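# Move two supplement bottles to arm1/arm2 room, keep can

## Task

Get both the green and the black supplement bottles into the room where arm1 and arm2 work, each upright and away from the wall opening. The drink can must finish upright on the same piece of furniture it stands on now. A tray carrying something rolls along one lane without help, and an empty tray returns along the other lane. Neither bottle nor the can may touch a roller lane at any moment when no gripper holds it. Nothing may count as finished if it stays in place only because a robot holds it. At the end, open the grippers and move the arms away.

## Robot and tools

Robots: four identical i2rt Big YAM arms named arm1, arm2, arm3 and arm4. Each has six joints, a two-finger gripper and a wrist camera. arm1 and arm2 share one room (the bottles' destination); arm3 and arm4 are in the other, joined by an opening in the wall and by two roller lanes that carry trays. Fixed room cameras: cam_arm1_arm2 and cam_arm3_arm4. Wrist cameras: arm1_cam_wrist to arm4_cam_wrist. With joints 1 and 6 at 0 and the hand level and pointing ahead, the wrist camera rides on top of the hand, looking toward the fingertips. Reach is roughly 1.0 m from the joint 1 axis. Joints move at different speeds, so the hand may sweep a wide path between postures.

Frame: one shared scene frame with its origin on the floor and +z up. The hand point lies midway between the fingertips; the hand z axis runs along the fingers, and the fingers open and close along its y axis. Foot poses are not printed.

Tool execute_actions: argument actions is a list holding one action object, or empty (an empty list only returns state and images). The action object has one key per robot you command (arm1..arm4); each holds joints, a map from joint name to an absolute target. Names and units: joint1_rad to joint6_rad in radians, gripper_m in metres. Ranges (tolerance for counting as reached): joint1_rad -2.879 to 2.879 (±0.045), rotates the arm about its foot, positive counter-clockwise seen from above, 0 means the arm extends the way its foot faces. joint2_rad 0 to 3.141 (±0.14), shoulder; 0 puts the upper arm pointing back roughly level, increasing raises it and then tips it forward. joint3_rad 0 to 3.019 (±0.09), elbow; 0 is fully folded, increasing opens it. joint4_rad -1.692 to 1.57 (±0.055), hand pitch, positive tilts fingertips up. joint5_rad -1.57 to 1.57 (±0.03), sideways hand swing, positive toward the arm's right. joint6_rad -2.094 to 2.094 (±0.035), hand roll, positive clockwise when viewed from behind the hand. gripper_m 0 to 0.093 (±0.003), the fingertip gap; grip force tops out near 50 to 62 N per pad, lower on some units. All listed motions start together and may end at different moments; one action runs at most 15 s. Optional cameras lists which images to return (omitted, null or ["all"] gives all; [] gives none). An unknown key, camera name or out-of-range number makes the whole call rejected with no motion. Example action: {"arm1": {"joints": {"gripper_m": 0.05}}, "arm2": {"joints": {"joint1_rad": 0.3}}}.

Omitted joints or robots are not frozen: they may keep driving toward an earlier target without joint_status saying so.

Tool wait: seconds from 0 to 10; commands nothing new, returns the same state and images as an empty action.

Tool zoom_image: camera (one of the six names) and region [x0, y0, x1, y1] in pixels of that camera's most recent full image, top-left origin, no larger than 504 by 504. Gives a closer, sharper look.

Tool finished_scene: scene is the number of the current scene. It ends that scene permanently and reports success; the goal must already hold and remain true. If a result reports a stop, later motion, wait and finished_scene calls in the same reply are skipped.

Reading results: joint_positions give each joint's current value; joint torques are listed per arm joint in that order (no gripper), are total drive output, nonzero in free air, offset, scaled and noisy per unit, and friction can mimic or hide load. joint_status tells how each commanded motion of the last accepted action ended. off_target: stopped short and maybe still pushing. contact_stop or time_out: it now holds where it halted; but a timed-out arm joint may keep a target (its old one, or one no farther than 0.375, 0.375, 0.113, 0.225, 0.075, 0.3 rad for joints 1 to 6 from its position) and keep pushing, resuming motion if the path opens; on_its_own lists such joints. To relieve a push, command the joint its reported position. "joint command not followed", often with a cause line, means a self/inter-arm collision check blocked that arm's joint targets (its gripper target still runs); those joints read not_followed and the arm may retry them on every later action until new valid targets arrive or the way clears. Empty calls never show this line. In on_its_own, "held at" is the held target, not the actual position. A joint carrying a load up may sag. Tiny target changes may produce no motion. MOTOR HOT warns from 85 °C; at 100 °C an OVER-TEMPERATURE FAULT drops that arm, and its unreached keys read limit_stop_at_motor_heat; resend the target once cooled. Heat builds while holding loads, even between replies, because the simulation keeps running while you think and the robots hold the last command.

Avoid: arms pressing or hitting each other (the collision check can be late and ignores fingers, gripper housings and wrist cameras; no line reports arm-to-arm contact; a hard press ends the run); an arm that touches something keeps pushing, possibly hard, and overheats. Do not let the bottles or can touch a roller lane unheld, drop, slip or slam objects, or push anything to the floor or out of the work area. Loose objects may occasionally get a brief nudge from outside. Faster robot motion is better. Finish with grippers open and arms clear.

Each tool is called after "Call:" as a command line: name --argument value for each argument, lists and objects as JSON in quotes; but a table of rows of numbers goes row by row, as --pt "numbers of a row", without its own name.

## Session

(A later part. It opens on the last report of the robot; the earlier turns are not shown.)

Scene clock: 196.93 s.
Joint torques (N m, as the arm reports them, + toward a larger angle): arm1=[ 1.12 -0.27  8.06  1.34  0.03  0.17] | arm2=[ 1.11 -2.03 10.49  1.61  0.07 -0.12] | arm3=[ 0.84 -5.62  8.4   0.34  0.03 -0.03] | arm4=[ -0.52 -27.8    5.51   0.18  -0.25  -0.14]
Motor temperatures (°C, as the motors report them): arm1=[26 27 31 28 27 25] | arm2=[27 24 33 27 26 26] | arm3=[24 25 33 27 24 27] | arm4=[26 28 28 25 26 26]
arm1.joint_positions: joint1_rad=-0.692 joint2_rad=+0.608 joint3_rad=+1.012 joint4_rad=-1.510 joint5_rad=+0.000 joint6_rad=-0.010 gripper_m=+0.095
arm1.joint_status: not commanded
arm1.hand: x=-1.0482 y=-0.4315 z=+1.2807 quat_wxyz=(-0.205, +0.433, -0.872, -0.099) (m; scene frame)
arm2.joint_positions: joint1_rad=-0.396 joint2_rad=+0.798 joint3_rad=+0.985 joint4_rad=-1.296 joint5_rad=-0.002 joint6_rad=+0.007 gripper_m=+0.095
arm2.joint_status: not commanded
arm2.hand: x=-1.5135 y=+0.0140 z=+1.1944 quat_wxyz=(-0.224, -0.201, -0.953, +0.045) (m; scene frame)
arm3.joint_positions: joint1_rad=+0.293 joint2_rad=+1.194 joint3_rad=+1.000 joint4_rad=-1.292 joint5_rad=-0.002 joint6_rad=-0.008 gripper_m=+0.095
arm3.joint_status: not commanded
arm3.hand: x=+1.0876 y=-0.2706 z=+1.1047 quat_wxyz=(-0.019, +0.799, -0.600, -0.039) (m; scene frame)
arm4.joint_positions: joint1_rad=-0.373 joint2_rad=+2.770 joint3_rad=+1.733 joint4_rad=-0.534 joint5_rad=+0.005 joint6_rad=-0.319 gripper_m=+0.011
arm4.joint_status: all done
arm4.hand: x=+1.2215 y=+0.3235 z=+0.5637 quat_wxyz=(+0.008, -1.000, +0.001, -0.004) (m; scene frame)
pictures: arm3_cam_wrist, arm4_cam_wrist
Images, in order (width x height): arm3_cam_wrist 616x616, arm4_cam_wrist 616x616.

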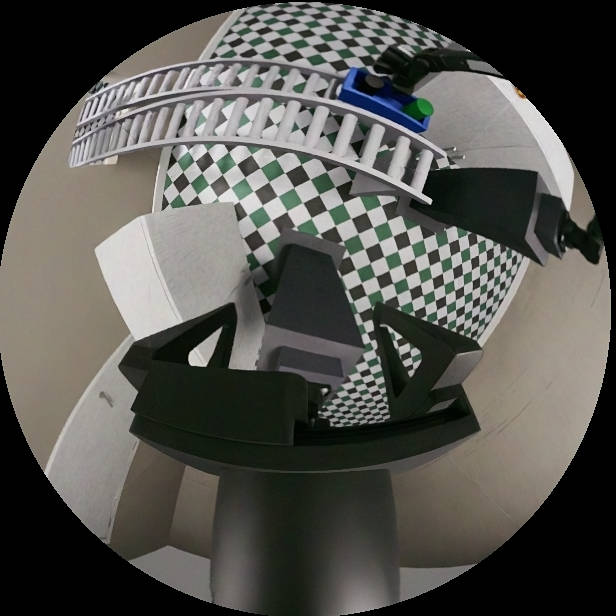

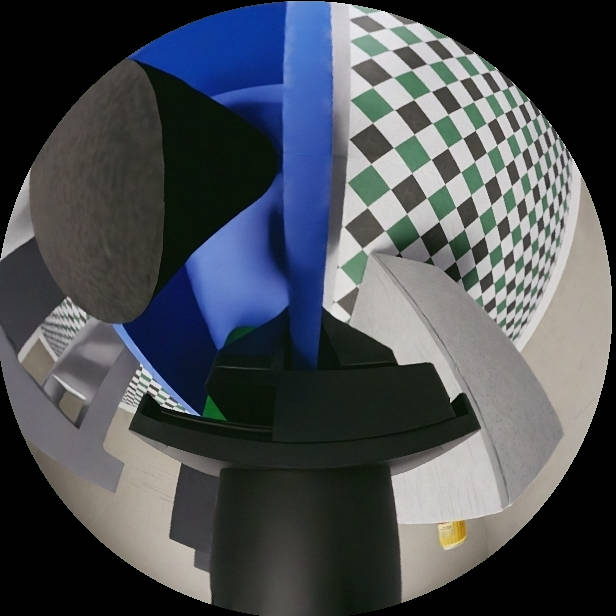

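Call:
execute_actions --actions '[{"arm4":{"joints":{"joint2_rad":2.375,"joint3_rad":1.54,"joint4_rad":-0.69}}}]' --cameras '[]'

Call:
execute_actions --actions '[{"arm4":{"joints":{"joint2_rad":2.09,"joint3_rad":1.545,"joint4_rad":-0.96}}}]' --cameras '["cam_arm3_arm4"]'

Call:
execute_actions --actions '[{"arm4":{"joints":{"joint1_rad":0.03,"joint6_rad":0.09}}}]' --cameras '["arm4_cam_wrist","arm3_cam_wrist","cam_arm3_arm4"]'

Scene clock: 206.70 s.
Joint torques (N m, as the arm reports them, + toward a larger angle): arm1=[ 1.11 -0.45  8.04  1.3   0.03  0.16] | arm2=[ 0.42 -1.08 10.4   1.41  0.09 -0.16] | arm3=[ 0.61 -5.94  8.98  0.44  0.    0.01] | arm4=[ -0.5  -27.06   6.92   0.49  -0.3   -0.11]
Motor temperatures (°C, as the motors report them): arm1=[26 27 31 28 27 25] | arm2=[27 24 33 27 26 26] | arm3=[24 25 33 27 24 27] | arm4=[26 29 28 25 26 26]
arm1.joint_positions: joint1_rad=-0.692 joint2_rad=+0.608 joint3_rad=+1.012 joint4_rad=-1.510 joint5_rad=+0.000 joint6_rad=-0.010 gripper_m=+0.095
arm1.joint_status: not commanded
arm1.hand: x=-1.0482 y=-0.4315 z=+1.2807 quat_wxyz=(-0.205, +0.433, -0.872, -0.099) (m; scene frame)
arm2.joint_positions: joint1_rad=-0.396 joint2_rad=+0.798 joint3_rad=+0.985 joint4_rad=-1.296 joint5_rad=-0.002 joint6_rad=+0.007 gripper_m=+0.095
arm2.joint_status: not commanded
arm2.hand: x=-1.5135 y=+0.0140 z=+1.1944 quat_wxyz=(-0.224, -0.201, -0.953, +0.045) (m; scene frame)
arm3.joint_positions: joint1_rad=+0.293 joint2_rad=+1.194 joint3_rad=+1.000 joint4_rad=-1.292 joint5_rad=-0.002 joint6_rad=-0.008 gripper_m=+0.095
arm3.joint_status: not commanded
arm3.hand: x=+1.0876 y=-0.2706 z=+1.1047 quat_wxyz=(-0.019, +0.799, -0.600, -0.039) (m; scene frame)
arm4.joint_positions: joint1_rad=-0.373 joint2_rad=+2.427 joint3_rad=+1.517 joint4_rad=-0.688 joint5_rad=+0.006 joint6_rad=-0.323 gripper_m=+0.011
arm4.joint_status: all done
arm4.hand: x=+1.2333 y=+0.3175 z=+0.7136 quat_wxyz=(+0.005, -1.000, +0.000, -0.017) (m; scene frame)
pictures: none
No camera images: the call's "cameras" was empty. Leave "cameras" out to get every camera's image.

Scene clock: 208.33 s.
Joint torques (N m, as the arm reports them, + toward a larger angle): arm1=[ 1.18 -0.21  8.11  1.37  0.01  0.16] | arm2=[ 0.97 -1.22 10.49  1.4   0.1  -0.1 ] | arm3=[ 0.93 -6.39  8.57  0.16  0.04 -0.03] | arm4=[ -0.43 -26.7    9.51   0.18  -0.33  -0.11]
Motor temperatures (°C, as the motors report them): arm1=[26 27 31 28 27 25] | arm2=[27 24 33 27 26 26] | arm3=[24 25 33 27 24 27] | arm4=[26 29 28 25 26 26]
arm1.joint_positions: joint1_rad=-0.692 joint2_rad=+0.608 joint3_rad=+1.012 joint4_rad=-1.510 joint5_rad=+0.000 joint6_rad=-0.010 gripper_m=+0.095
arm1.joint_status: not commanded
arm1.hand: x=-1.0482 y=-0.4315 z=+1.2807 quat_wxyz=(-0.205, +0.433, -0.872, -0.099) (m; scene frame)
arm2.joint_positions: joint1_rad=-0.396 joint2_rad=+0.798 joint3_rad=+0.985 joint4_rad=-1.296 joint5_rad=-0.002 joint6_rad=+0.007 gripper_m=+0.095
arm2.joint_status: not commanded
arm2.hand: x=-1.5135 y=+0.0140 z=+1.1944 quat_wxyz=(-0.224, -0.201, -0.953, +0.045) (m; scene frame)
arm3.joint_positions: joint1_rad=+0.293 joint2_rad=+1.194 joint3_rad=+1.000 joint4_rad=-1.292 joint5_rad=-0.002 joint6_rad=-0.008 gripper_m=+0.095
arm3.joint_status: not commanded
arm3.hand: x=+1.0876 y=-0.2706 z=+1.1047 quat_wxyz=(-0.019, +0.799, -0.600, -0.039) (m; scene frame)
arm4.joint_positions: joint1_rad=-0.373 joint2_rad=+2.150 joint3_rad=+1.510 joint4_rad=-0.949 joint5_rad=+0.006 joint6_rad=-0.323 gripper_m=+0.011
arm4.joint_status: all done
arm4.hand: x=+1.2250 y=+0.3180 z=+0.8696 quat_wxyz=(+0.006, -1.000, +0.000, -0.014) (m; scene frame)
pictures: cam_arm3_arm4
Images, in order (width x height): cam_arm3_arm4 672x504.

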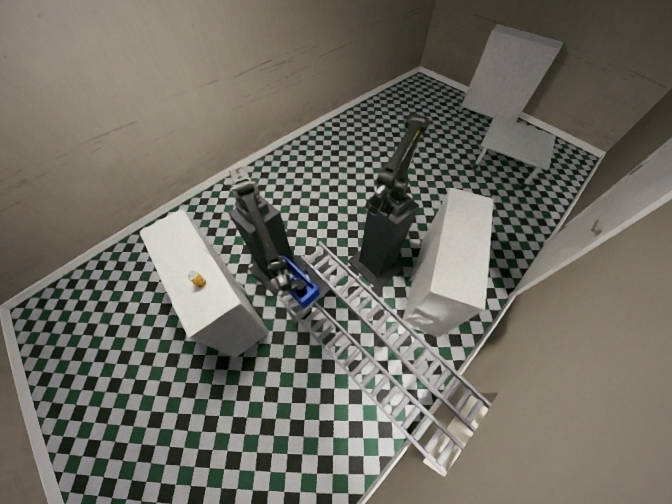

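Scene clock: 210.07 s.
Joint torques (N m, as the arm reports them, + toward a larger angle): arm1=[ 1.11 -0.23  8.09  1.36  0.02  0.17] | arm2=[ 0.38 -1.37 10.39  1.5   0.08 -0.15] | arm3=[ 0.39 -5.39  8.65  0.45  0.05 -0.06] | arm4=[  1.69 -26.69   9.36   0.21  -0.52   0.08]
Motor temperatures (°C, as the motors report them): arm1=[26 27 31 28 27 25] | arm2=[27 24 33 27 26 26] | arm3=[24 25 33 27 24 27] | arm4=[26 29 28 25 26 26]
arm1.joint_positions: joint1_rad=-0.692 joint2_rad=+0.608 joint3_rad=+1.012 joint4_rad=-1.510 joint5_rad=+0.000 joint6_rad=-0.010 gripper_m=+0.095
arm1.joint_status: not commanded
arm1.hand: x=-1.0482 y=-0.4315 z=+1.2807 quat_wxyz=(-0.205, +0.433, -0.872, -0.099) (m; scene frame)
arm2.joint_positions: joint1_rad=-0.396 joint2_rad=+0.798 joint3_rad=+0.985 joint4_rad=-1.296 joint5_rad=-0.002 joint6_rad=+0.007 gripper_m=+0.095
arm2.joint_status: not commanded
arm2.hand: x=-1.5135 y=+0.0140 z=+1.1944 quat_wxyz=(-0.224, -0.201, -0.953, +0.045) (m; scene frame)
arm3.joint_positions: joint1_rad=+0.293 joint2_rad=+1.194 joint3_rad=+1.000 joint4_rad=-1.292 joint5_rad=-0.002 joint6_rad=-0.008 gripper_m=+0.095
arm3.joint_status: not commanded
arm3.hand: x=+1.0876 y=-0.2706 z=+1.1047 quat_wxyz=(-0.019, +0.799, -0.600, -0.039) (m; scene frame)
arm4.joint_positions: joint1_rad=+0.020 joint2_rad=+2.150 joint3_rad=+1.510 joint4_rad=-0.950 joint5_rad=+0.011 joint6_rad=+0.080 gripper_m=+0.011
arm4.joint_status: all done
arm4.hand: x=+1.1961 y=+0.0911 z=+0.8666 quat_wxyz=(+0.013, -1.000, +0.004, -0.013) (m; scene frame)
pictures: arm3_cam_wrist, arm4_cam_wrist, cam_arm3_arm4
Images, in order (width x height): arm3_cam_wrist 616x616, arm4_cam_wrist 616x616, cam_arm3_arm4 672x504.

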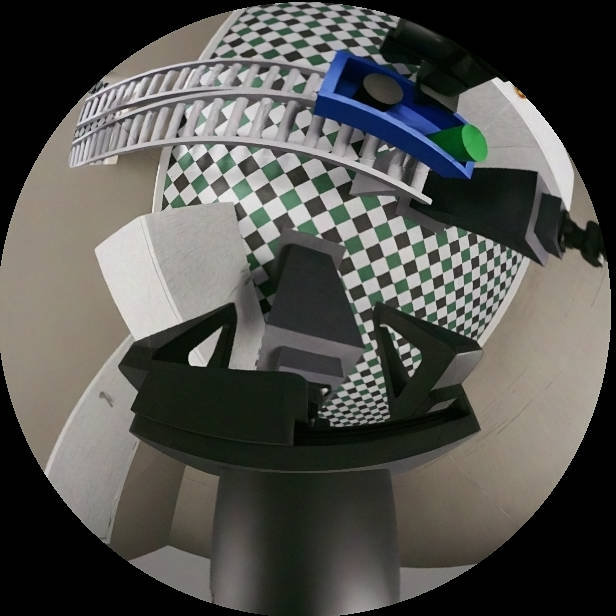

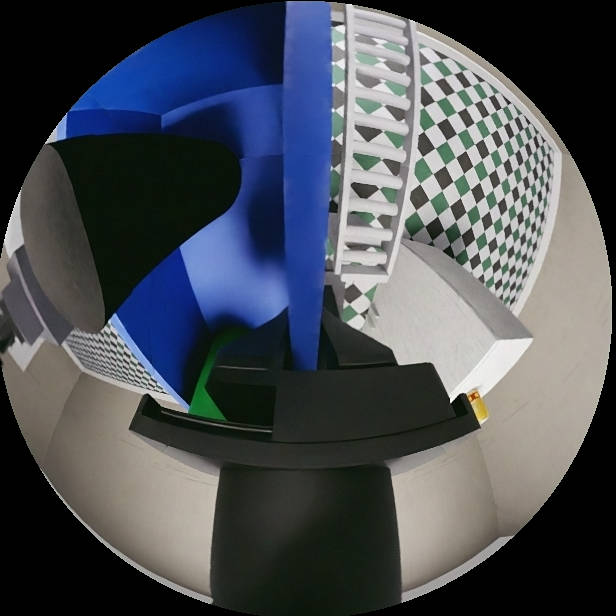

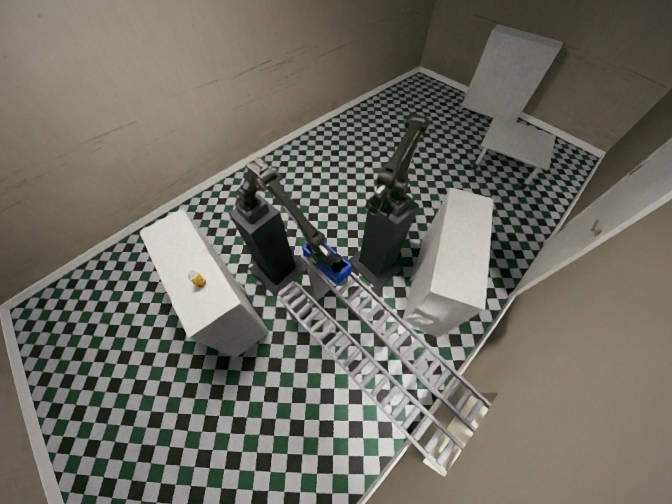

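Call:
execute_actions --actions '[{"arm4":{"joints":{"joint2_rad":2.315,"joint3_rad":1.70,"joint4_rad":-0.97}}}]' --cameras '["arm4_cam_wrist","arm3_cam_wrist","cam_arm3_arm4"]'

Call:
zoom_image --camera "cam_arm3_arm4" --region '[260, 200, 420, 330]'

Scene clock: 214.83 s.
Joint torques (N m, as the arm reports them, + toward a larger angle): arm1=[ 1.18 -0.3   8.09  1.36  0.02  0.17] | arm2=[ 0.55 -1.12 10.42  1.49  0.15 -0.09] | arm3=[ 0.27 -5.74  8.94  0.33  0.07  0.04] | arm4=[  1.6  -29.8    9.67   0.25  -0.5    0.01]
Motor temperatures (°C, as the motors report them): arm1=[26 27 31 28 27 25] | arm2=[27 24 33 27 26 26] | arm3=[24 25 33 27 24 27] | arm4=[26 29 29 25 26 26]
arm1.joint_positions: joint1_rad=-0.692 joint2_rad=+0.608 joint3_rad=+1.012 joint4_rad=-1.510 joint5_rad=+0.000 joint6_rad=-0.010 gripper_m=+0.095
arm1.joint_status: not commanded
arm1.hand: x=-1.0482 y=-0.4315 z=+1.2807 quat_wxyz=(-0.205, +0.433, -0.872, -0.099) (m; scene frame)
arm2.joint_positions: joint1_rad=-0.396 joint2_rad=+0.798 joint3_rad=+0.985 joint4_rad=-1.296 joint5_rad=-0.002 joint6_rad=+0.007 gripper_m=+0.095
arm2.joint_status: not commanded
arm2.hand: x=-1.5135 y=+0.0140 z=+1.1944 quat_wxyz=(-0.224, -0.201, -0.953, +0.045) (m; scene frame)
arm3.joint_positions: joint1_rad=+0.293 joint2_rad=+1.194 joint3_rad=+1.000 joint4_rad=-1.292 joint5_rad=-0.002 joint6_rad=-0.008 gripper_m=+0.095
arm3.joint_status: not commanded
arm3.hand: x=+1.0876 y=-0.2706 z=+1.1047 quat_wxyz=(-0.019, +0.799, -0.600, -0.039) (m; scene frame)
arm4.joint_positions: joint1_rad=+0.020 joint2_rad=+2.389 joint3_rad=+1.651 joint4_rad=-0.966 joint5_rad=+0.011 joint6_rad=+0.086 gripper_m=+0.011
arm4.joint_status: all done
arm4.hand: x=+1.1897 y=+0.0918 z=+0.7695 quat_wxyz=(+0.017, -0.997, +0.007, -0.070) (m; scene frame)
pictures: arm3_cam_wrist, arm4_cam_wrist, cam_arm3_arm4
Images, in order (width x height): arm3_cam_wrist 616x616, arm4_cam_wrist 616x616, cam_arm3_arm4 672x504.

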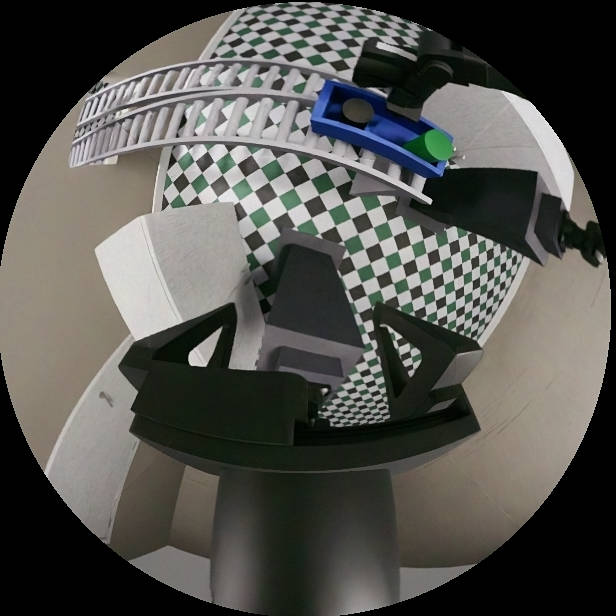

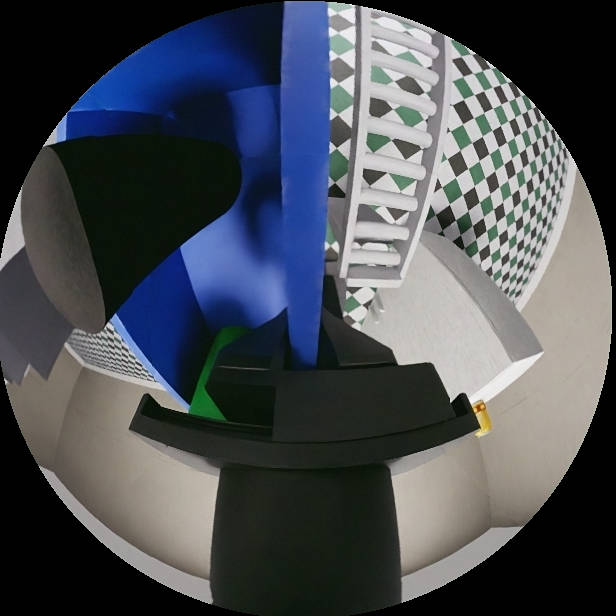

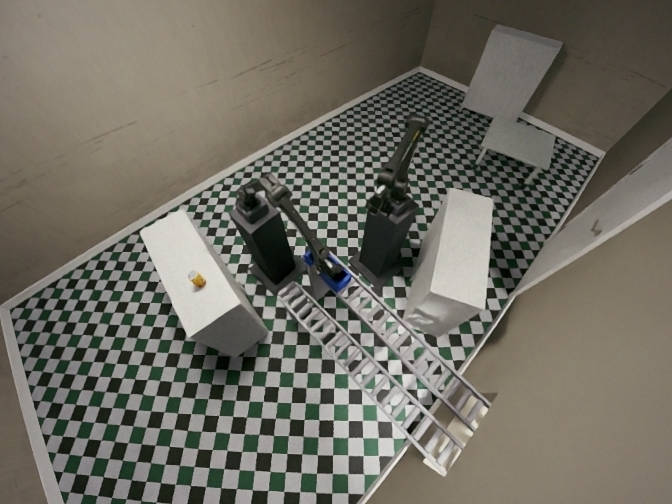

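Region (260, 200, 420, 330) of cam_arm3_arm4's 672x504 image, scaled by 3.150, with more detail than that image has; it fills the top 410 rows of this view, and the rest is white.

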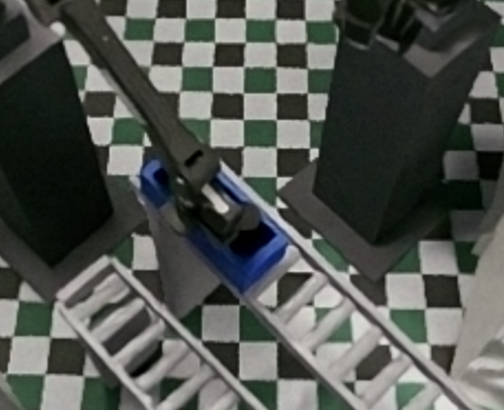

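Call:
execute_actions --actions '[{"arm4":{"joints":{"joint1_rad":0.09,"joint6_rad":0.15}}}]' --cameras '[]'

Call:
execute_actions --actions '[{"arm4":{"joints":{"joint2_rad":2.42,"joint3_rad":1.77,"joint4_rad":-0.92}}}]' --cameras '["arm4_cam_wrist","arm3_cam_wrist"]'

Scene clock: 221.40 s.
Joint torques (N m, as the arm reports them, + toward a larger angle): arm1=[ 1.17 -0.28  8.07  1.39  0.04  0.15] | arm2=[ 1.   -1.82 10.52  1.43  0.12 -0.18] | arm3=[ 0.68 -5.11  8.88  0.09  0.05 -0.03] | arm4=[  0.23 -29.34   9.7    0.17  -0.5    0.04]
Motor temperatures (°C, as the motors report them): arm1=[26 27 31 28 27 25] | arm2=[27 24 33 27 26 26] | arm3=[24 25 33 27 24 27] | arm4=[26 30 29 25 26 26]
arm1.joint_positions: joint1_rad=-0.692 joint2_rad=+0.608 joint3_rad=+1.012 joint4_rad=-1.510 joint5_rad=+0.000 joint6_rad=-0.010 gripper_m=+0.095
arm1.joint_status: not commanded
arm1.hand: x=-1.0482 y=-0.4315 z=+1.2807 quat_wxyz=(-0.205, +0.433, -0.872, -0.099) (m; scene frame)
arm2.joint_positions: joint1_rad=-0.396 joint2_rad=+0.798 joint3_rad=+0.985 joint4_rad=-1.296 joint5_rad=-0.002 joint6_rad=+0.007 gripper_m=+0.095
arm2.joint_status: not commanded
arm2.hand: x=-1.5135 y=+0.0140 z=+1.1944 quat_wxyz=(-0.224, -0.201, -0.953, +0.045) (m; scene frame)
arm3.joint_positions: joint1_rad=+0.293 joint2_rad=+1.194 joint3_rad=+1.000 joint4_rad=-1.292 joint5_rad=-0.002 joint6_rad=-0.008 gripper_m=+0.095
arm3.joint_status: not commanded
arm3.hand: x=+1.0876 y=-0.2706 z=+1.1047 quat_wxyz=(-0.019, +0.799, -0.600, -0.039) (m; scene frame)
arm4.joint_positions: joint1_rad=+0.094 joint2_rad=+2.384 joint3_rad=+1.651 joint4_rad=-0.966 joint5_rad=+0.011 joint6_rad=+0.144 gripper_m=+0.011
arm4.joint_status: all done
arm4.hand: x=+1.1929 y=+0.0475 z=+0.7718 quat_wxyz=(+0.021, -0.998, -0.001, -0.066) (m; scene frame)
pictures: none
No camera images: the call's "cameras" was empty. Leave "cameras" out to get every camera's image.

Scene clock: 222.13 s.
Joint torques (N m, as the arm reports them, + toward a larger angle): arm1=[ 1.1  -0.45  8.08  1.31  0.03  0.16] | arm2=[ 1.14 -1.33 10.16  1.49  0.1  -0.11] | arm3=[ 0.93 -5.34  8.8   0.34  0.07  0.04] | arm4=[  0.85 -24.15  10.45   1.58   0.22   0.16]
Motor temperatures (°C, as the motors report them): arm1=[26 27 31 28 27 25] | arm2=[27 24 33 27 26 26] | arm3=[24 25 33 27 24 27] | arm4=[26 30 29 25 26 26]
arm1.joint_positions: joint1_rad=-0.692 joint2_rad=+0.608 joint3_rad=+1.012 joint4_rad=-1.510 joint5_rad=+0.000 joint6_rad=-0.010 gripper_m=+0.095
arm1.joint_status: not commanded
arm1.hand: x=-1.0482 y=-0.4315 z=+1.2807 quat_wxyz=(-0.205, +0.433, -0.872, -0.099) (m; scene frame)
arm2.joint_positions: joint1_rad=-0.396 joint2_rad=+0.798 joint3_rad=+0.985 joint4_rad=-1.296 joint5_rad=-0.002 joint6_rad=+0.007 gripper_m=+0.095
arm2.joint_status: not commanded
arm2.hand: x=-1.5135 y=+0.0140 z=+1.1944 quat_wxyz=(-0.224, -0.201, -0.953, +0.045) (m; scene frame)
arm3.joint_positions: joint1_rad=+0.293 joint2_rad=+1.194 joint3_rad=+1.000 joint4_rad=-1.292 joint5_rad=-0.002 joint6_rad=-0.008 gripper_m=+0.095
arm3.joint_status: not commanded
arm3.hand: x=+1.0876 y=-0.2706 z=+1.1047 quat_wxyz=(-0.019, +0.799, -0.600, -0.039) (m; scene frame)
arm4.joint_positions: joint1_rad=+0.089 joint2_rad=+2.425 joint3_rad=+1.712 joint4_rad=-0.948 joint5_rad=-0.004 joint6_rad=+0.133 gripper_m=+0.011
arm4.joint_status: all done
arm4.hand: x=+1.1704 y=+0.0450 z=+0.7628 quat_wxyz=(+0.010, -0.999, -0.004, -0.049) (m; scene frame)
pictures: arm3_cam_wrist, arm4_cam_wrist
Images, in order (width x height): arm3_cam_wrist 616x616, arm4_cam_wrist 616x616.

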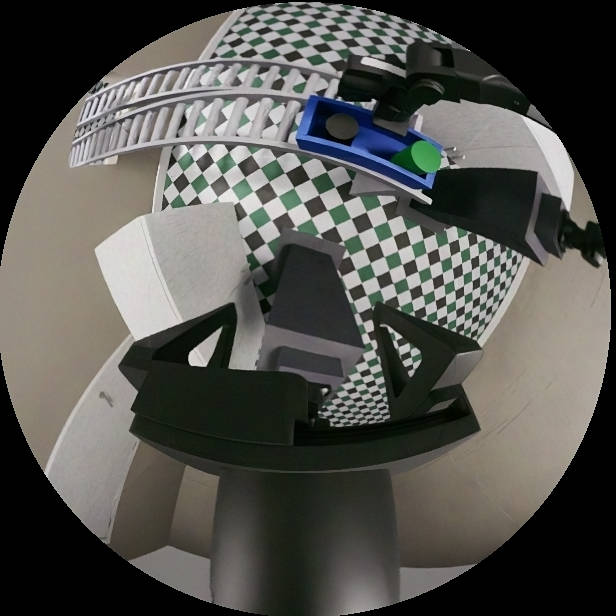

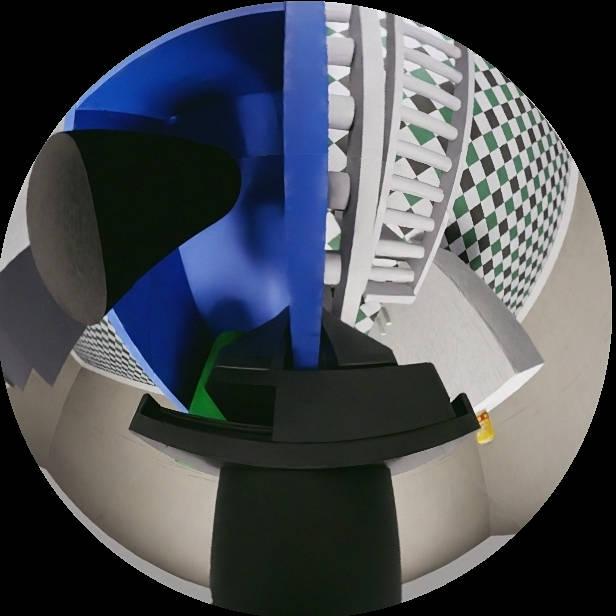

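Call:
execute_actions --actions '[{"arm4":{"joints":{"joint2_rad":2.33}}}]' --cameras '[]'

Call:
execute_actions --actions '[{"arm4":{"joints":{"joint1_rad":0.05,"joint6_rad":0.11}}}]' --cameras '[]'

Call:
execute_actions --actions '[{"arm4":{"joints":{"joint2_rad":2.41}}}]' --cameras '["arm4_cam_wrist","arm3_cam_wrist"]'

Call:
zoom_image --camera "arm3_cam_wrist" --region '[260, 50, 470, 230]'

Scene clock: 227.43 s.
Joint torques (N m, as the arm reports them, + toward a larger angle): arm1=[ 1.39 -0.33  8.11  1.29  0.03  0.17] | arm2=[ 1.7  -1.02 10.24  1.59  0.09 -0.12] | arm3=[ 0.93 -6.19  8.81  0.35  0.07 -0.05] | arm4=[  0.67 -30.4   10.67   0.88  -0.3    0.06]
Motor temperatures (°C, as the motors report them): arm1=[26 27 31 28 27 25] | arm2=[27 24 33 27 26 26] | arm3=[24 25 33 27 24 27] | arm4=[26 30 30 25 26 26]
arm1.joint_positions: joint1_rad=-0.692 joint2_rad=+0.608 joint3_rad=+1.012 joint4_rad=-1.510 joint5_rad=+0.000 joint6_rad=-0.010 gripper_m=+0.095
arm1.joint_status: not commanded
arm1.hand: x=-1.0482 y=-0.4315 z=+1.2807 quat_wxyz=(-0.205, +0.433, -0.872, -0.099) (m; scene frame)
arm2.joint_positions: joint1_rad=-0.396 joint2_rad=+0.798 joint3_rad=+0.985 joint4_rad=-1.296 joint5_rad=-0.002 joint6_rad=+0.007 gripper_m=+0.095
arm2.joint_status: not commanded
arm2.hand: x=-1.5135 y=+0.0140 z=+1.1944 quat_wxyz=(-0.224, -0.201, -0.953, +0.045) (m; scene frame)
arm3.joint_positions: joint1_rad=+0.293 joint2_rad=+1.194 joint3_rad=+1.000 joint4_rad=-1.292 joint5_rad=-0.002 joint6_rad=-0.008 gripper_m=+0.095
arm3.joint_status: not commanded
arm3.hand: x=+1.0876 y=-0.2706 z=+1.1047 quat_wxyz=(-0.019, +0.799, -0.600, -0.039) (m; scene frame)
arm4.joint_positions: joint1_rad=+0.089 joint2_rad=+2.406 joint3_rad=+1.712 joint4_rad=-0.928 joint5_rad=+0.007 joint6_rad=+0.141 gripper_m=+0.011
arm4.joint_status: all done
arm4.hand: x=+1.1599 y=+0.0453 z=+0.7739 quat_wxyz=(+0.013, -0.999, +0.000, -0.029) (m; scene frame)
pictures: none
No camera images: the call's "cameras" was empty. Leave "cameras" out to get every camera's image.

Scene clock: 228.27 s.
Joint torques (N m, as the arm reports them, + toward a larger angle): arm1=[ 1.27 -0.55  8.03  1.33  0.02  0.16] | arm2=[ 1.26 -1.07 10.37  1.37  0.08 -0.13] | arm3=[ 0.76 -5.74  8.74  0.27  0.07 -0.02] | arm4=[  0.46 -30.27  10.54   0.9   -0.37  -0.17]
Motor temperatures (°C, as the motors report them): arm1=[26 27 31 28 27 25] | arm2=[27 24 33 27 26 26] | arm3=[24 25 33 27 24 27] | arm4=[26 30 30 25 26 26]
arm1.joint_positions: joint1_rad=-0.692 joint2_rad=+0.608 joint3_rad=+1.012 joint4_rad=-1.510 joint5_rad=+0.000 joint6_rad=-0.010 gripper_m=+0.095
arm1.joint_status: not commanded
arm1.hand: x=-1.0482 y=-0.4315 z=+1.2807 quat_wxyz=(-0.205, +0.433, -0.872, -0.099) (m; scene frame)
arm2.joint_positions: joint1_rad=-0.396 joint2_rad=+0.798 joint3_rad=+0.985 joint4_rad=-1.296 joint5_rad=-0.002 joint6_rad=+0.007 gripper_m=+0.095
arm2.joint_status: not commanded
arm2.hand: x=-1.5135 y=+0.0140 z=+1.1944 quat_wxyz=(-0.224, -0.201, -0.953, +0.045) (m; scene frame)
arm3.joint_positions: joint1_rad=+0.293 joint2_rad=+1.194 joint3_rad=+1.000 joint4_rad=-1.292 joint5_rad=-0.002 joint6_rad=-0.008 gripper_m=+0.095
arm3.joint_status: not commanded
arm3.hand: x=+1.0876 y=-0.2706 z=+1.1047 quat_wxyz=(-0.019, +0.799, -0.600, -0.039) (m; scene frame)
arm4.joint_positions: joint1_rad=+0.053 joint2_rad=+2.406 joint3_rad=+1.712 joint4_rad=-0.928 joint5_rad=+0.008 joint6_rad=+0.123 gripper_m=+0.011
arm4.joint_status: all done
arm4.hand: x=+1.1572 y=+0.0682 z=+0.7742 quat_wxyz=(+0.013, -0.999, +0.009, -0.029) (m; scene frame)
pictures: none
No camera images: the call's "cameras" was empty. Leave "cameras" out to get every camera's image.

Scene clock: 229.13 s.
Joint torques (N m, as the arm reports them, + toward a larger angle): arm1=[ 1.23 -0.31  8.05  1.31  0.03  0.16] | arm2=[ 1.42 -1.21 10.45  1.41  0.15 -0.17] | arm3=[ 0.57 -5.74  8.63  0.4   0.05 -0.04] | arm4=[  0.41 -27.71  10.15   0.75  -0.01  -0.15]
Motor temperatures (°C, as the motors report them): arm1=[26 27 31 28 27 25] | arm2=[27 24 33 27 26 26] | arm3=[24 25 33 27 24 27] | arm4=[26 30 30 25 26 26]
arm1.joint_positions: joint1_rad=-0.692 joint2_rad=+0.608 joint3_rad=+1.012 joint4_rad=-1.510 joint5_rad=+0.000 joint6_rad=-0.010 gripper_m=+0.095
arm1.joint_status: not commanded
arm1.hand: x=-1.0482 y=-0.4315 z=+1.2807 quat_wxyz=(-0.205, +0.433, -0.872, -0.099) (m; scene frame)
arm2.joint_positions: joint1_rad=-0.396 joint2_rad=+0.798 joint3_rad=+0.985 joint4_rad=-1.296 joint5_rad=-0.002 joint6_rad=+0.007 gripper_m=+0.095
arm2.joint_status: not commanded
arm2.hand: x=-1.5135 y=+0.0140 z=+1.1944 quat_wxyz=(-0.224, -0.201, -0.953, +0.045) (m; scene frame)
arm3.joint_positions: joint1_rad=+0.293 joint2_rad=+1.194 joint3_rad=+1.000 joint4_rad=-1.292 joint5_rad=-0.002 joint6_rad=-0.008 gripper_m=+0.095
arm3.joint_status: not commanded
arm3.hand: x=+1.0876 y=-0.2706 z=+1.1047 quat_wxyz=(-0.019, +0.799, -0.600, -0.039) (m; scene frame)
arm4.joint_positions: joint1_rad=+0.052 joint2_rad=+2.457 joint3_rad=+1.715 joint4_rad=-0.927 joint5_rad=+0.000 joint6_rad=+0.121 gripper_m=+0.011
arm4.joint_status: all done
arm4.hand: x=+1.1704 y=+0.0693 z=+0.7449 quat_wxyz=(+0.012, -0.999, +0.009, -0.052) (m; scene frame)
pictures: arm3_cam_wrist, arm4_cam_wrist
Images, in order (width x height): arm3_cam_wrist 616x616, arm4_cam_wrist 616x616.

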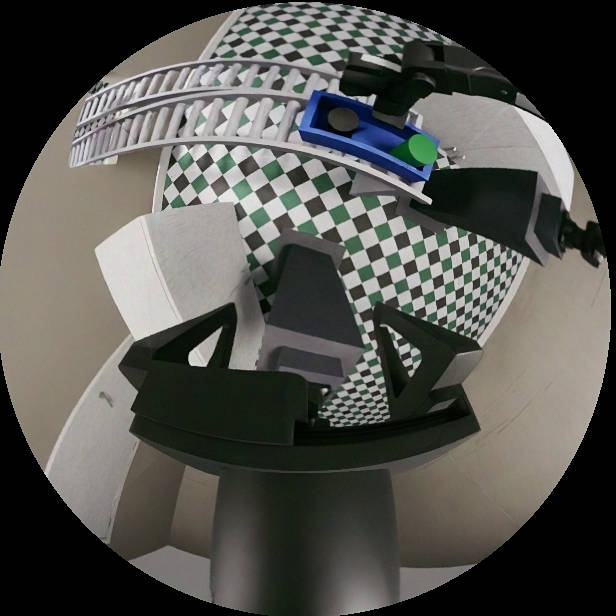

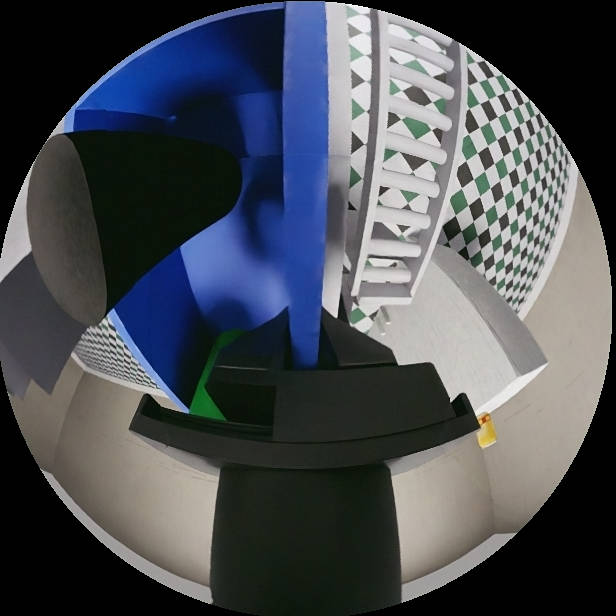

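Region (260, 50, 470, 230) of arm3_cam_wrist's 616x616 image, scaled by 2.400, with more detail than that image has; it fills the top 432 rows of this view, and the rest is white.

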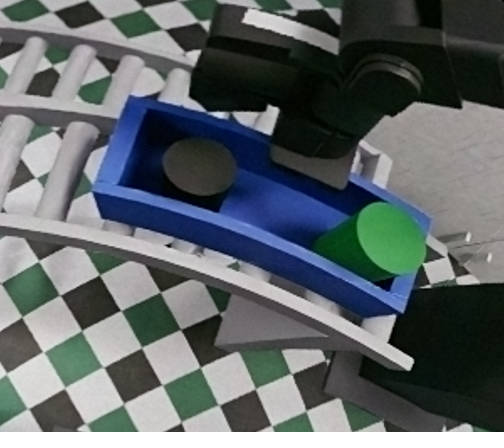

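Call:
execute_actions --actions '[{"arm4":{"joints":{"gripper_m":0.026,"joint2_rad":2.13,"joint3_rad":1.66,"joint4_rad":-1.07}}}]' --cameras '["arm4_cam_wrist","arm3_cam_wrist"]'

Call:
wait --seconds 6

Scene clock: 235.97 s.
Joint torques (N m, as the arm reports them, + toward a larger angle): arm1=[ 1.23 -0.2   8.04  1.34  0.02  0.16] | arm2=[ 1.65 -0.82 10.37  1.49  0.08 -0.09] | arm3=[ 0.85 -5.66  8.99  0.36  0.03 -0.03] | arm4=[  0.53 -23.29   8.45   0.27  -0.02  -0.15]
Motor temperatures (°C, as the motors report them): arm1=[26 27 31 28 27 25] | arm2=[27 24 33 27 26 26] | arm3=[24 25 33 27 24 27] | arm4=[26 30 30 25 26 26]
arm1.joint_positions: joint1_rad=-0.692 joint2_rad=+0.608 joint3_rad=+1.012 joint4_rad=-1.510 joint5_rad=+0.000 joint6_rad=-0.010 gripper_m=+0.095
arm1.joint_status: not commanded
arm1.hand: x=-1.0482 y=-0.4315 z=+1.2807 quat_wxyz=(-0.205, +0.433, -0.872, -0.099) (m; scene frame)
arm2.joint_positions: joint1_rad=-0.396 joint2_rad=+0.798 joint3_rad=+0.985 joint4_rad=-1.296 joint5_rad=-0.002 joint6_rad=+0.007 gripper_m=+0.095
arm2.joint_status: not commanded
arm2.hand: x=-1.5135 y=+0.0140 z=+1.1944 quat_wxyz=(-0.224, -0.201, -0.953, +0.045) (m; scene frame)
arm3.joint_positions: joint1_rad=+0.293 joint2_rad=+1.194 joint3_rad=+1.000 joint4_rad=-1.292 joint5_rad=-0.002 joint6_rad=-0.008 gripper_m=+0.095
arm3.joint_status: not commanded
arm3.hand: x=+1.0876 y=-0.2706 z=+1.1047 quat_wxyz=(-0.019, +0.799, -0.600, -0.039) (m; scene frame)
arm4.joint_positions: joint1_rad=+0.052 joint2_rad=+2.141 joint3_rad=+1.644 joint4_rad=-1.060 joint5_rad=+0.000 joint6_rad=+0.120 gripper_m=+0.026
arm4.joint_status: all done
arm4.hand: x=+1.1624 y=+0.0665 z=+0.9147 quat_wxyz=(+0.006, -1.000, +0.008, +0.003) (m; scene frame)
pictures: arm3_cam_wrist, arm4_cam_wrist
Images, in order (width x height): arm3_cam_wrist 616x616, arm4_cam_wrist 616x616.

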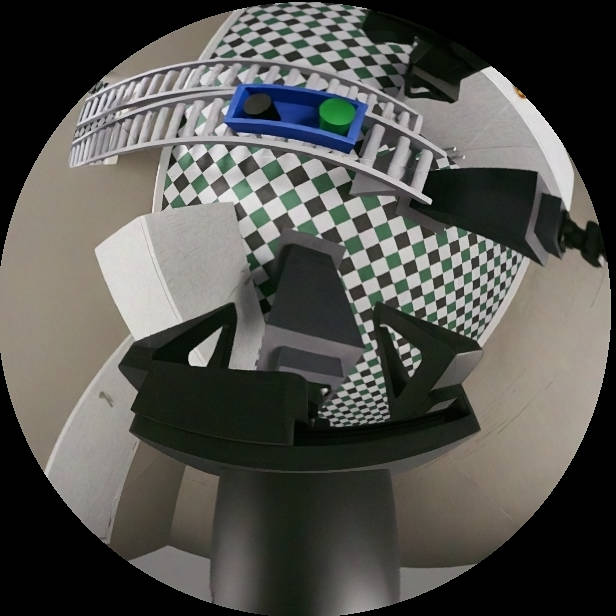

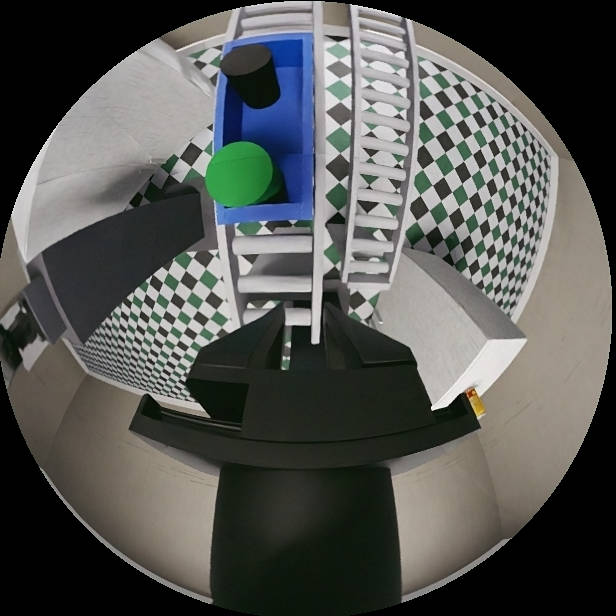

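Scene clock: 241.97 s.
Joint torques (N m, as the arm reports them, + toward a larger angle): arm1=[ 1.16 -0.43  8.12  1.32  0.04  0.16] | arm2=[ 0.98 -1.86 10.52  1.29  0.11 -0.12] | arm3=[ 0.61 -5.9   8.65  0.36  0.1  -0.07] | arm4=[  0.56 -23.06   8.62   0.28  -0.02  -0.15]
Motor temperatures (°C, as the motors report them): arm1=[26 27 31 28 27 25] | arm2=[27 24 33 27 26 26] | arm3=[24 25 33 27 24 27] | arm4=[26 30 30 25 26 26]
arm1.joint_positions: joint1_rad=-0.692 joint2_rad=+0.608 joint3_rad=+1.012 joint4_rad=-1.510 joint5_rad=+0.000 joint6_rad=-0.010 gripper_m=+0.095
arm1.joint_status: not commanded
arm1.hand: x=-1.0482 y=-0.4315 z=+1.2807 quat_wxyz=(-0.205, +0.433, -0.872, -0.099) (m; scene frame)
arm2.joint_positions: joint1_rad=-0.396 joint2_rad=+0.798 joint3_rad=+0.985 joint4_rad=-1.296 joint5_rad=-0.002 joint6_rad=+0.007 gripper_m=+0.095
arm2.joint_status: not commanded
arm2.hand: x=-1.5135 y=+0.0140 z=+1.1944 quat_wxyz=(-0.224, -0.201, -0.953, +0.045) (m; scene frame)
arm3.joint_positions: joint1_rad=+0.293 joint2_rad=+1.194 joint3_rad=+1.000 joint4_rad=-1.292 joint5_rad=-0.002 joint6_rad=-0.008 gripper_m=+0.095
arm3.joint_status: not commanded
arm3.hand: x=+1.0876 y=-0.2706 z=+1.1047 quat_wxyz=(-0.019, +0.799, -0.600, -0.039) (m; scene frame)
arm4.joint_positions: joint1_rad=+0.052 joint2_rad=+2.141 joint3_rad=+1.644 joint4_rad=-1.060 joint5_rad=+0.000 joint6_rad=+0.120 gripper_m=+0.026
arm4.joint_status: all done
arm4.hand: x=+1.1624 y=+0.0665 z=+0.9147 quat_wxyz=(+0.006, -1.000, +0.008, +0.003) (m; scene frame)
wait: 6.00 s; at rest by 0.27 s
pictures: arm1_cam_wrist, arm2_cam_wrist, arm3_cam_wrist, arm4_cam_wrist, cam_arm1_arm2, cam_arm3_arm4
Images, in order (width x height): arm1_cam_wrist 616x616, arm2_cam_wrist 616x616, arm3_cam_wrist 616x616, arm4_cam_wrist 616x616, cam_arm1_arm2 672x504, cam_arm3_arm4 672x504.

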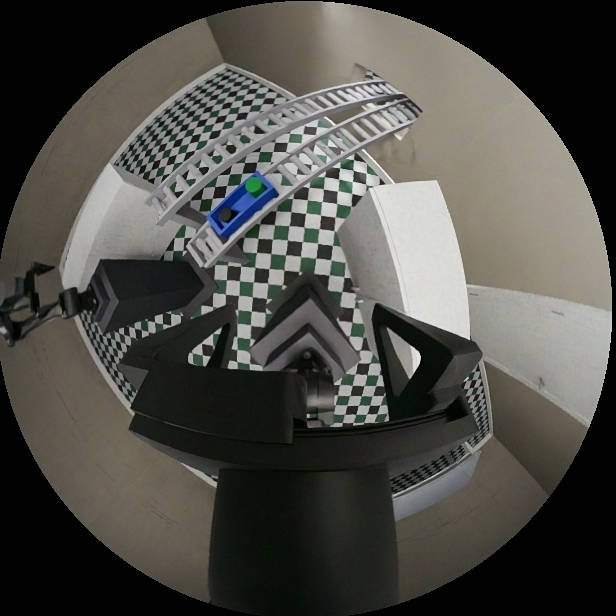

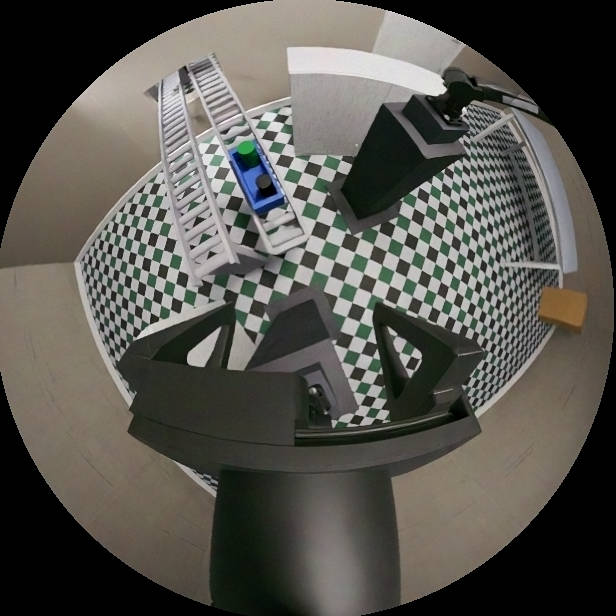

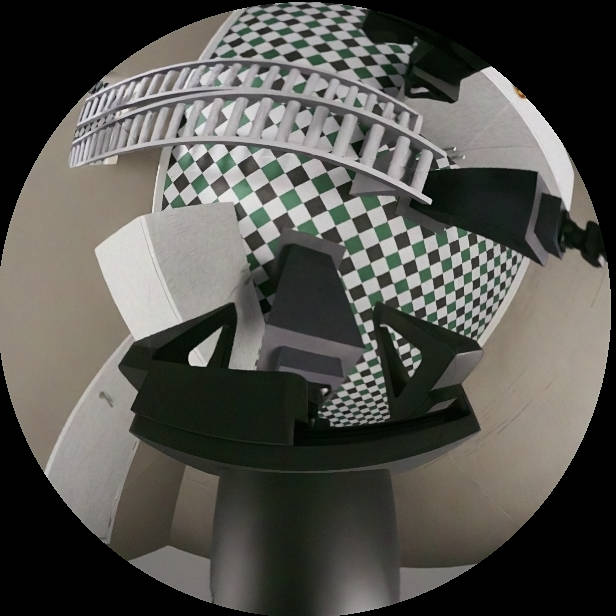

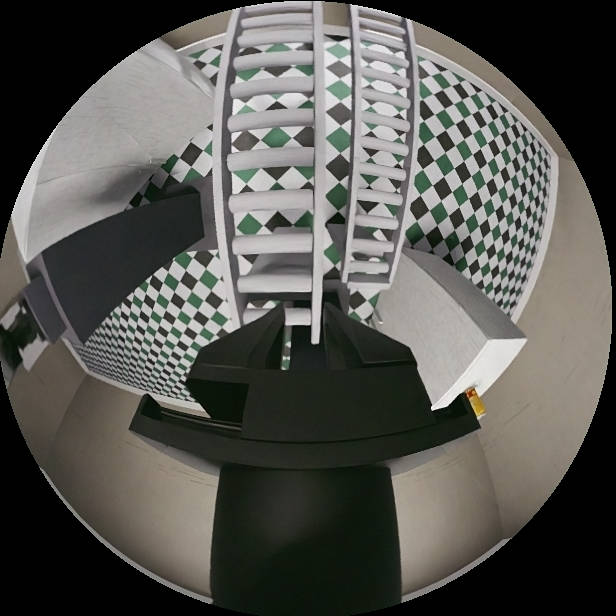

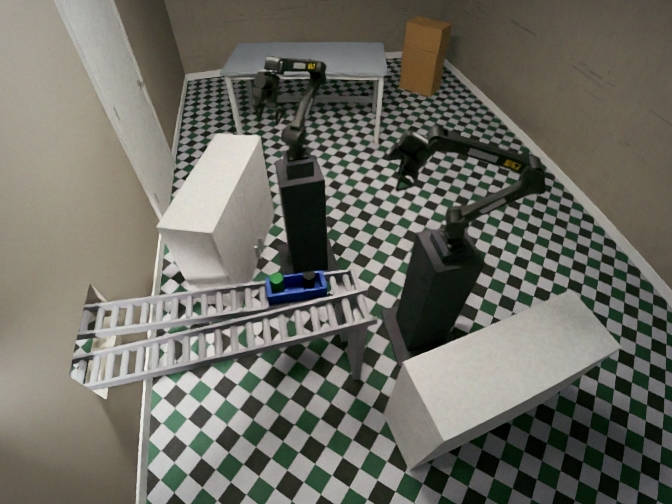

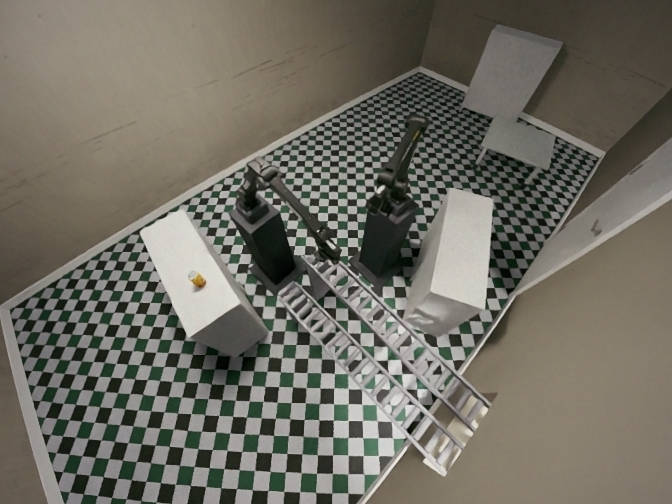

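Call:
wait --seconds 4

Scene clock: 247.80 s.
Joint torques (N m, as the arm reports them, + toward a larger angle): arm1=[ 1.1  -0.37  8.09  1.32  0.03  0.15] | arm2=[ 0.48 -1.1  10.46  1.36  0.07 -0.16] | arm3=[ 0.65 -6.03  8.55  0.34  0.03 -0.04] | arm4=[  0.47 -23.14   8.63   0.26  -0.02  -0.14]
Motor temperatures (°C, as the motors report them): arm1=[26 27 31 28 27 25] | arm2=[27 24 33 27 26 26] | arm3=[24 25 33 27 24 27] | arm4=[26 29 30 25 26 26]
arm1.joint_positions: joint1_rad=-0.692 joint2_rad=+0.608 joint3_rad=+1.012 joint4_rad=-1.510 joint5_rad=+0.000 joint6_rad=-0.010 gripper_m=+0.095
arm1.joint_status: not commanded
arm1.hand: x=-1.0482 y=-0.4315 z=+1.2807 quat_wxyz=(-0.205, +0.433, -0.872, -0.099) (m; scene frame)
arm2.joint_positions: joint1_rad=-0.396 joint2_rad=+0.798 joint3_rad=+0.985 joint4_rad=-1.296 joint5_rad=-0.002 joint6_rad=+0.007 gripper_m=+0.095
arm2.joint_status: not commanded
arm2.hand: x=-1.5135 y=+0.0140 z=+1.1944 quat_wxyz=(-0.224, -0.201, -0.953, +0.045) (m; scene frame)
arm3.joint_positions: joint1_rad=+0.293 joint2_rad=+1.194 joint3_rad=+1.000 joint4_rad=-1.292 joint5_rad=-0.002 joint6_rad=-0.008 gripper_m=+0.095
arm3.joint_status: not commanded
arm3.hand: x=+1.0876 y=-0.2706 z=+1.1047 quat_wxyz=(-0.019, +0.799, -0.600, -0.039) (m; scene frame)
arm4.joint_positions: joint1_rad=+0.052 joint2_rad=+2.141 joint3_rad=+1.644 joint4_rad=-1.060 joint5_rad=+0.000 joint6_rad=+0.120 gripper_m=+0.026
arm4.joint_status: all done
arm4.hand: x=+1.1624 y=+0.0665 z=+0.9147 quat_wxyz=(+0.006, -1.000, +0.008, +0.003) (m; scene frame)
wait: 4.00 s; at rest from the start
pictures: arm1_cam_wrist, arm2_cam_wrist, arm3_cam_wrist, arm4_cam_wrist, cam_arm1_arm2, cam_arm3_arm4
Images, in order (width x height): arm1_cam_wrist 616x616, arm2_cam_wrist 616x616, arm3_cam_wrist 616x616, arm4_cam_wrist 616x616, cam_arm1_arm2 672x504, cam_arm3_arm4 672x504.

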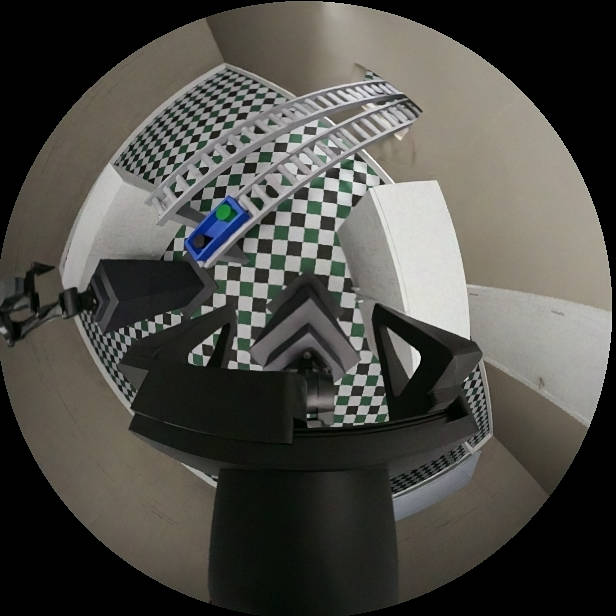

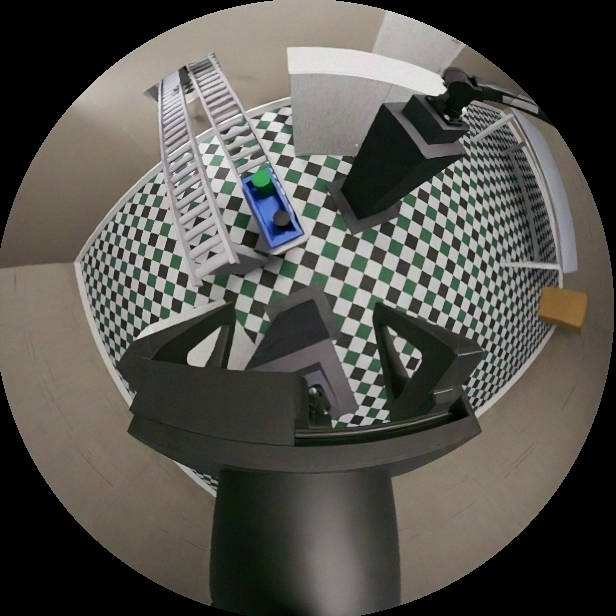

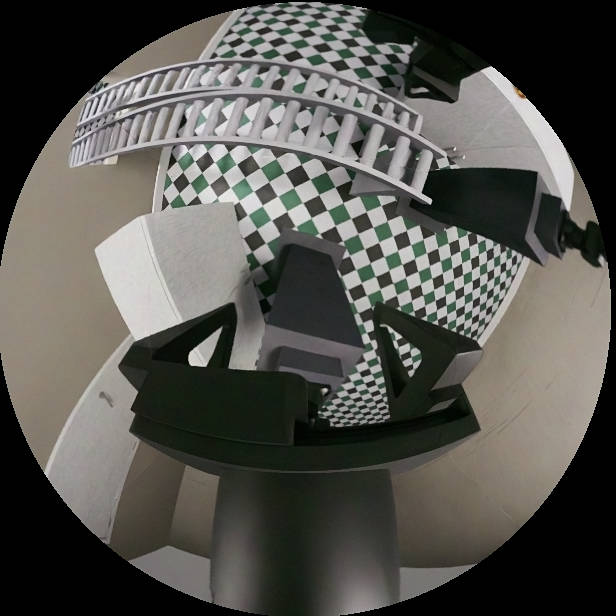

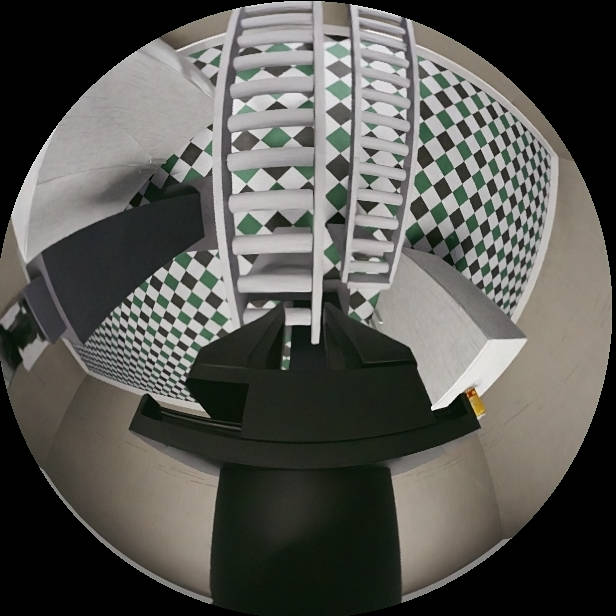

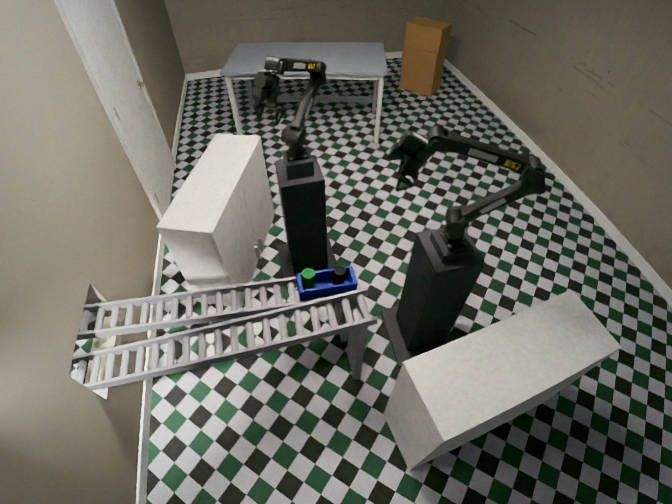

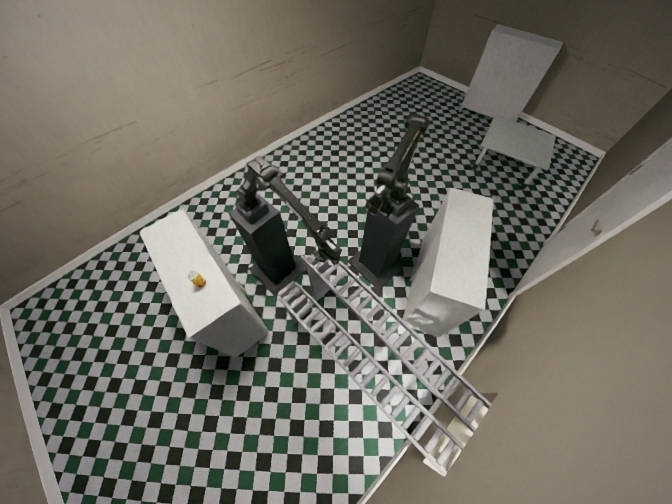

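Call:
finished_scene --scene 1

The scene is finished: the task was done.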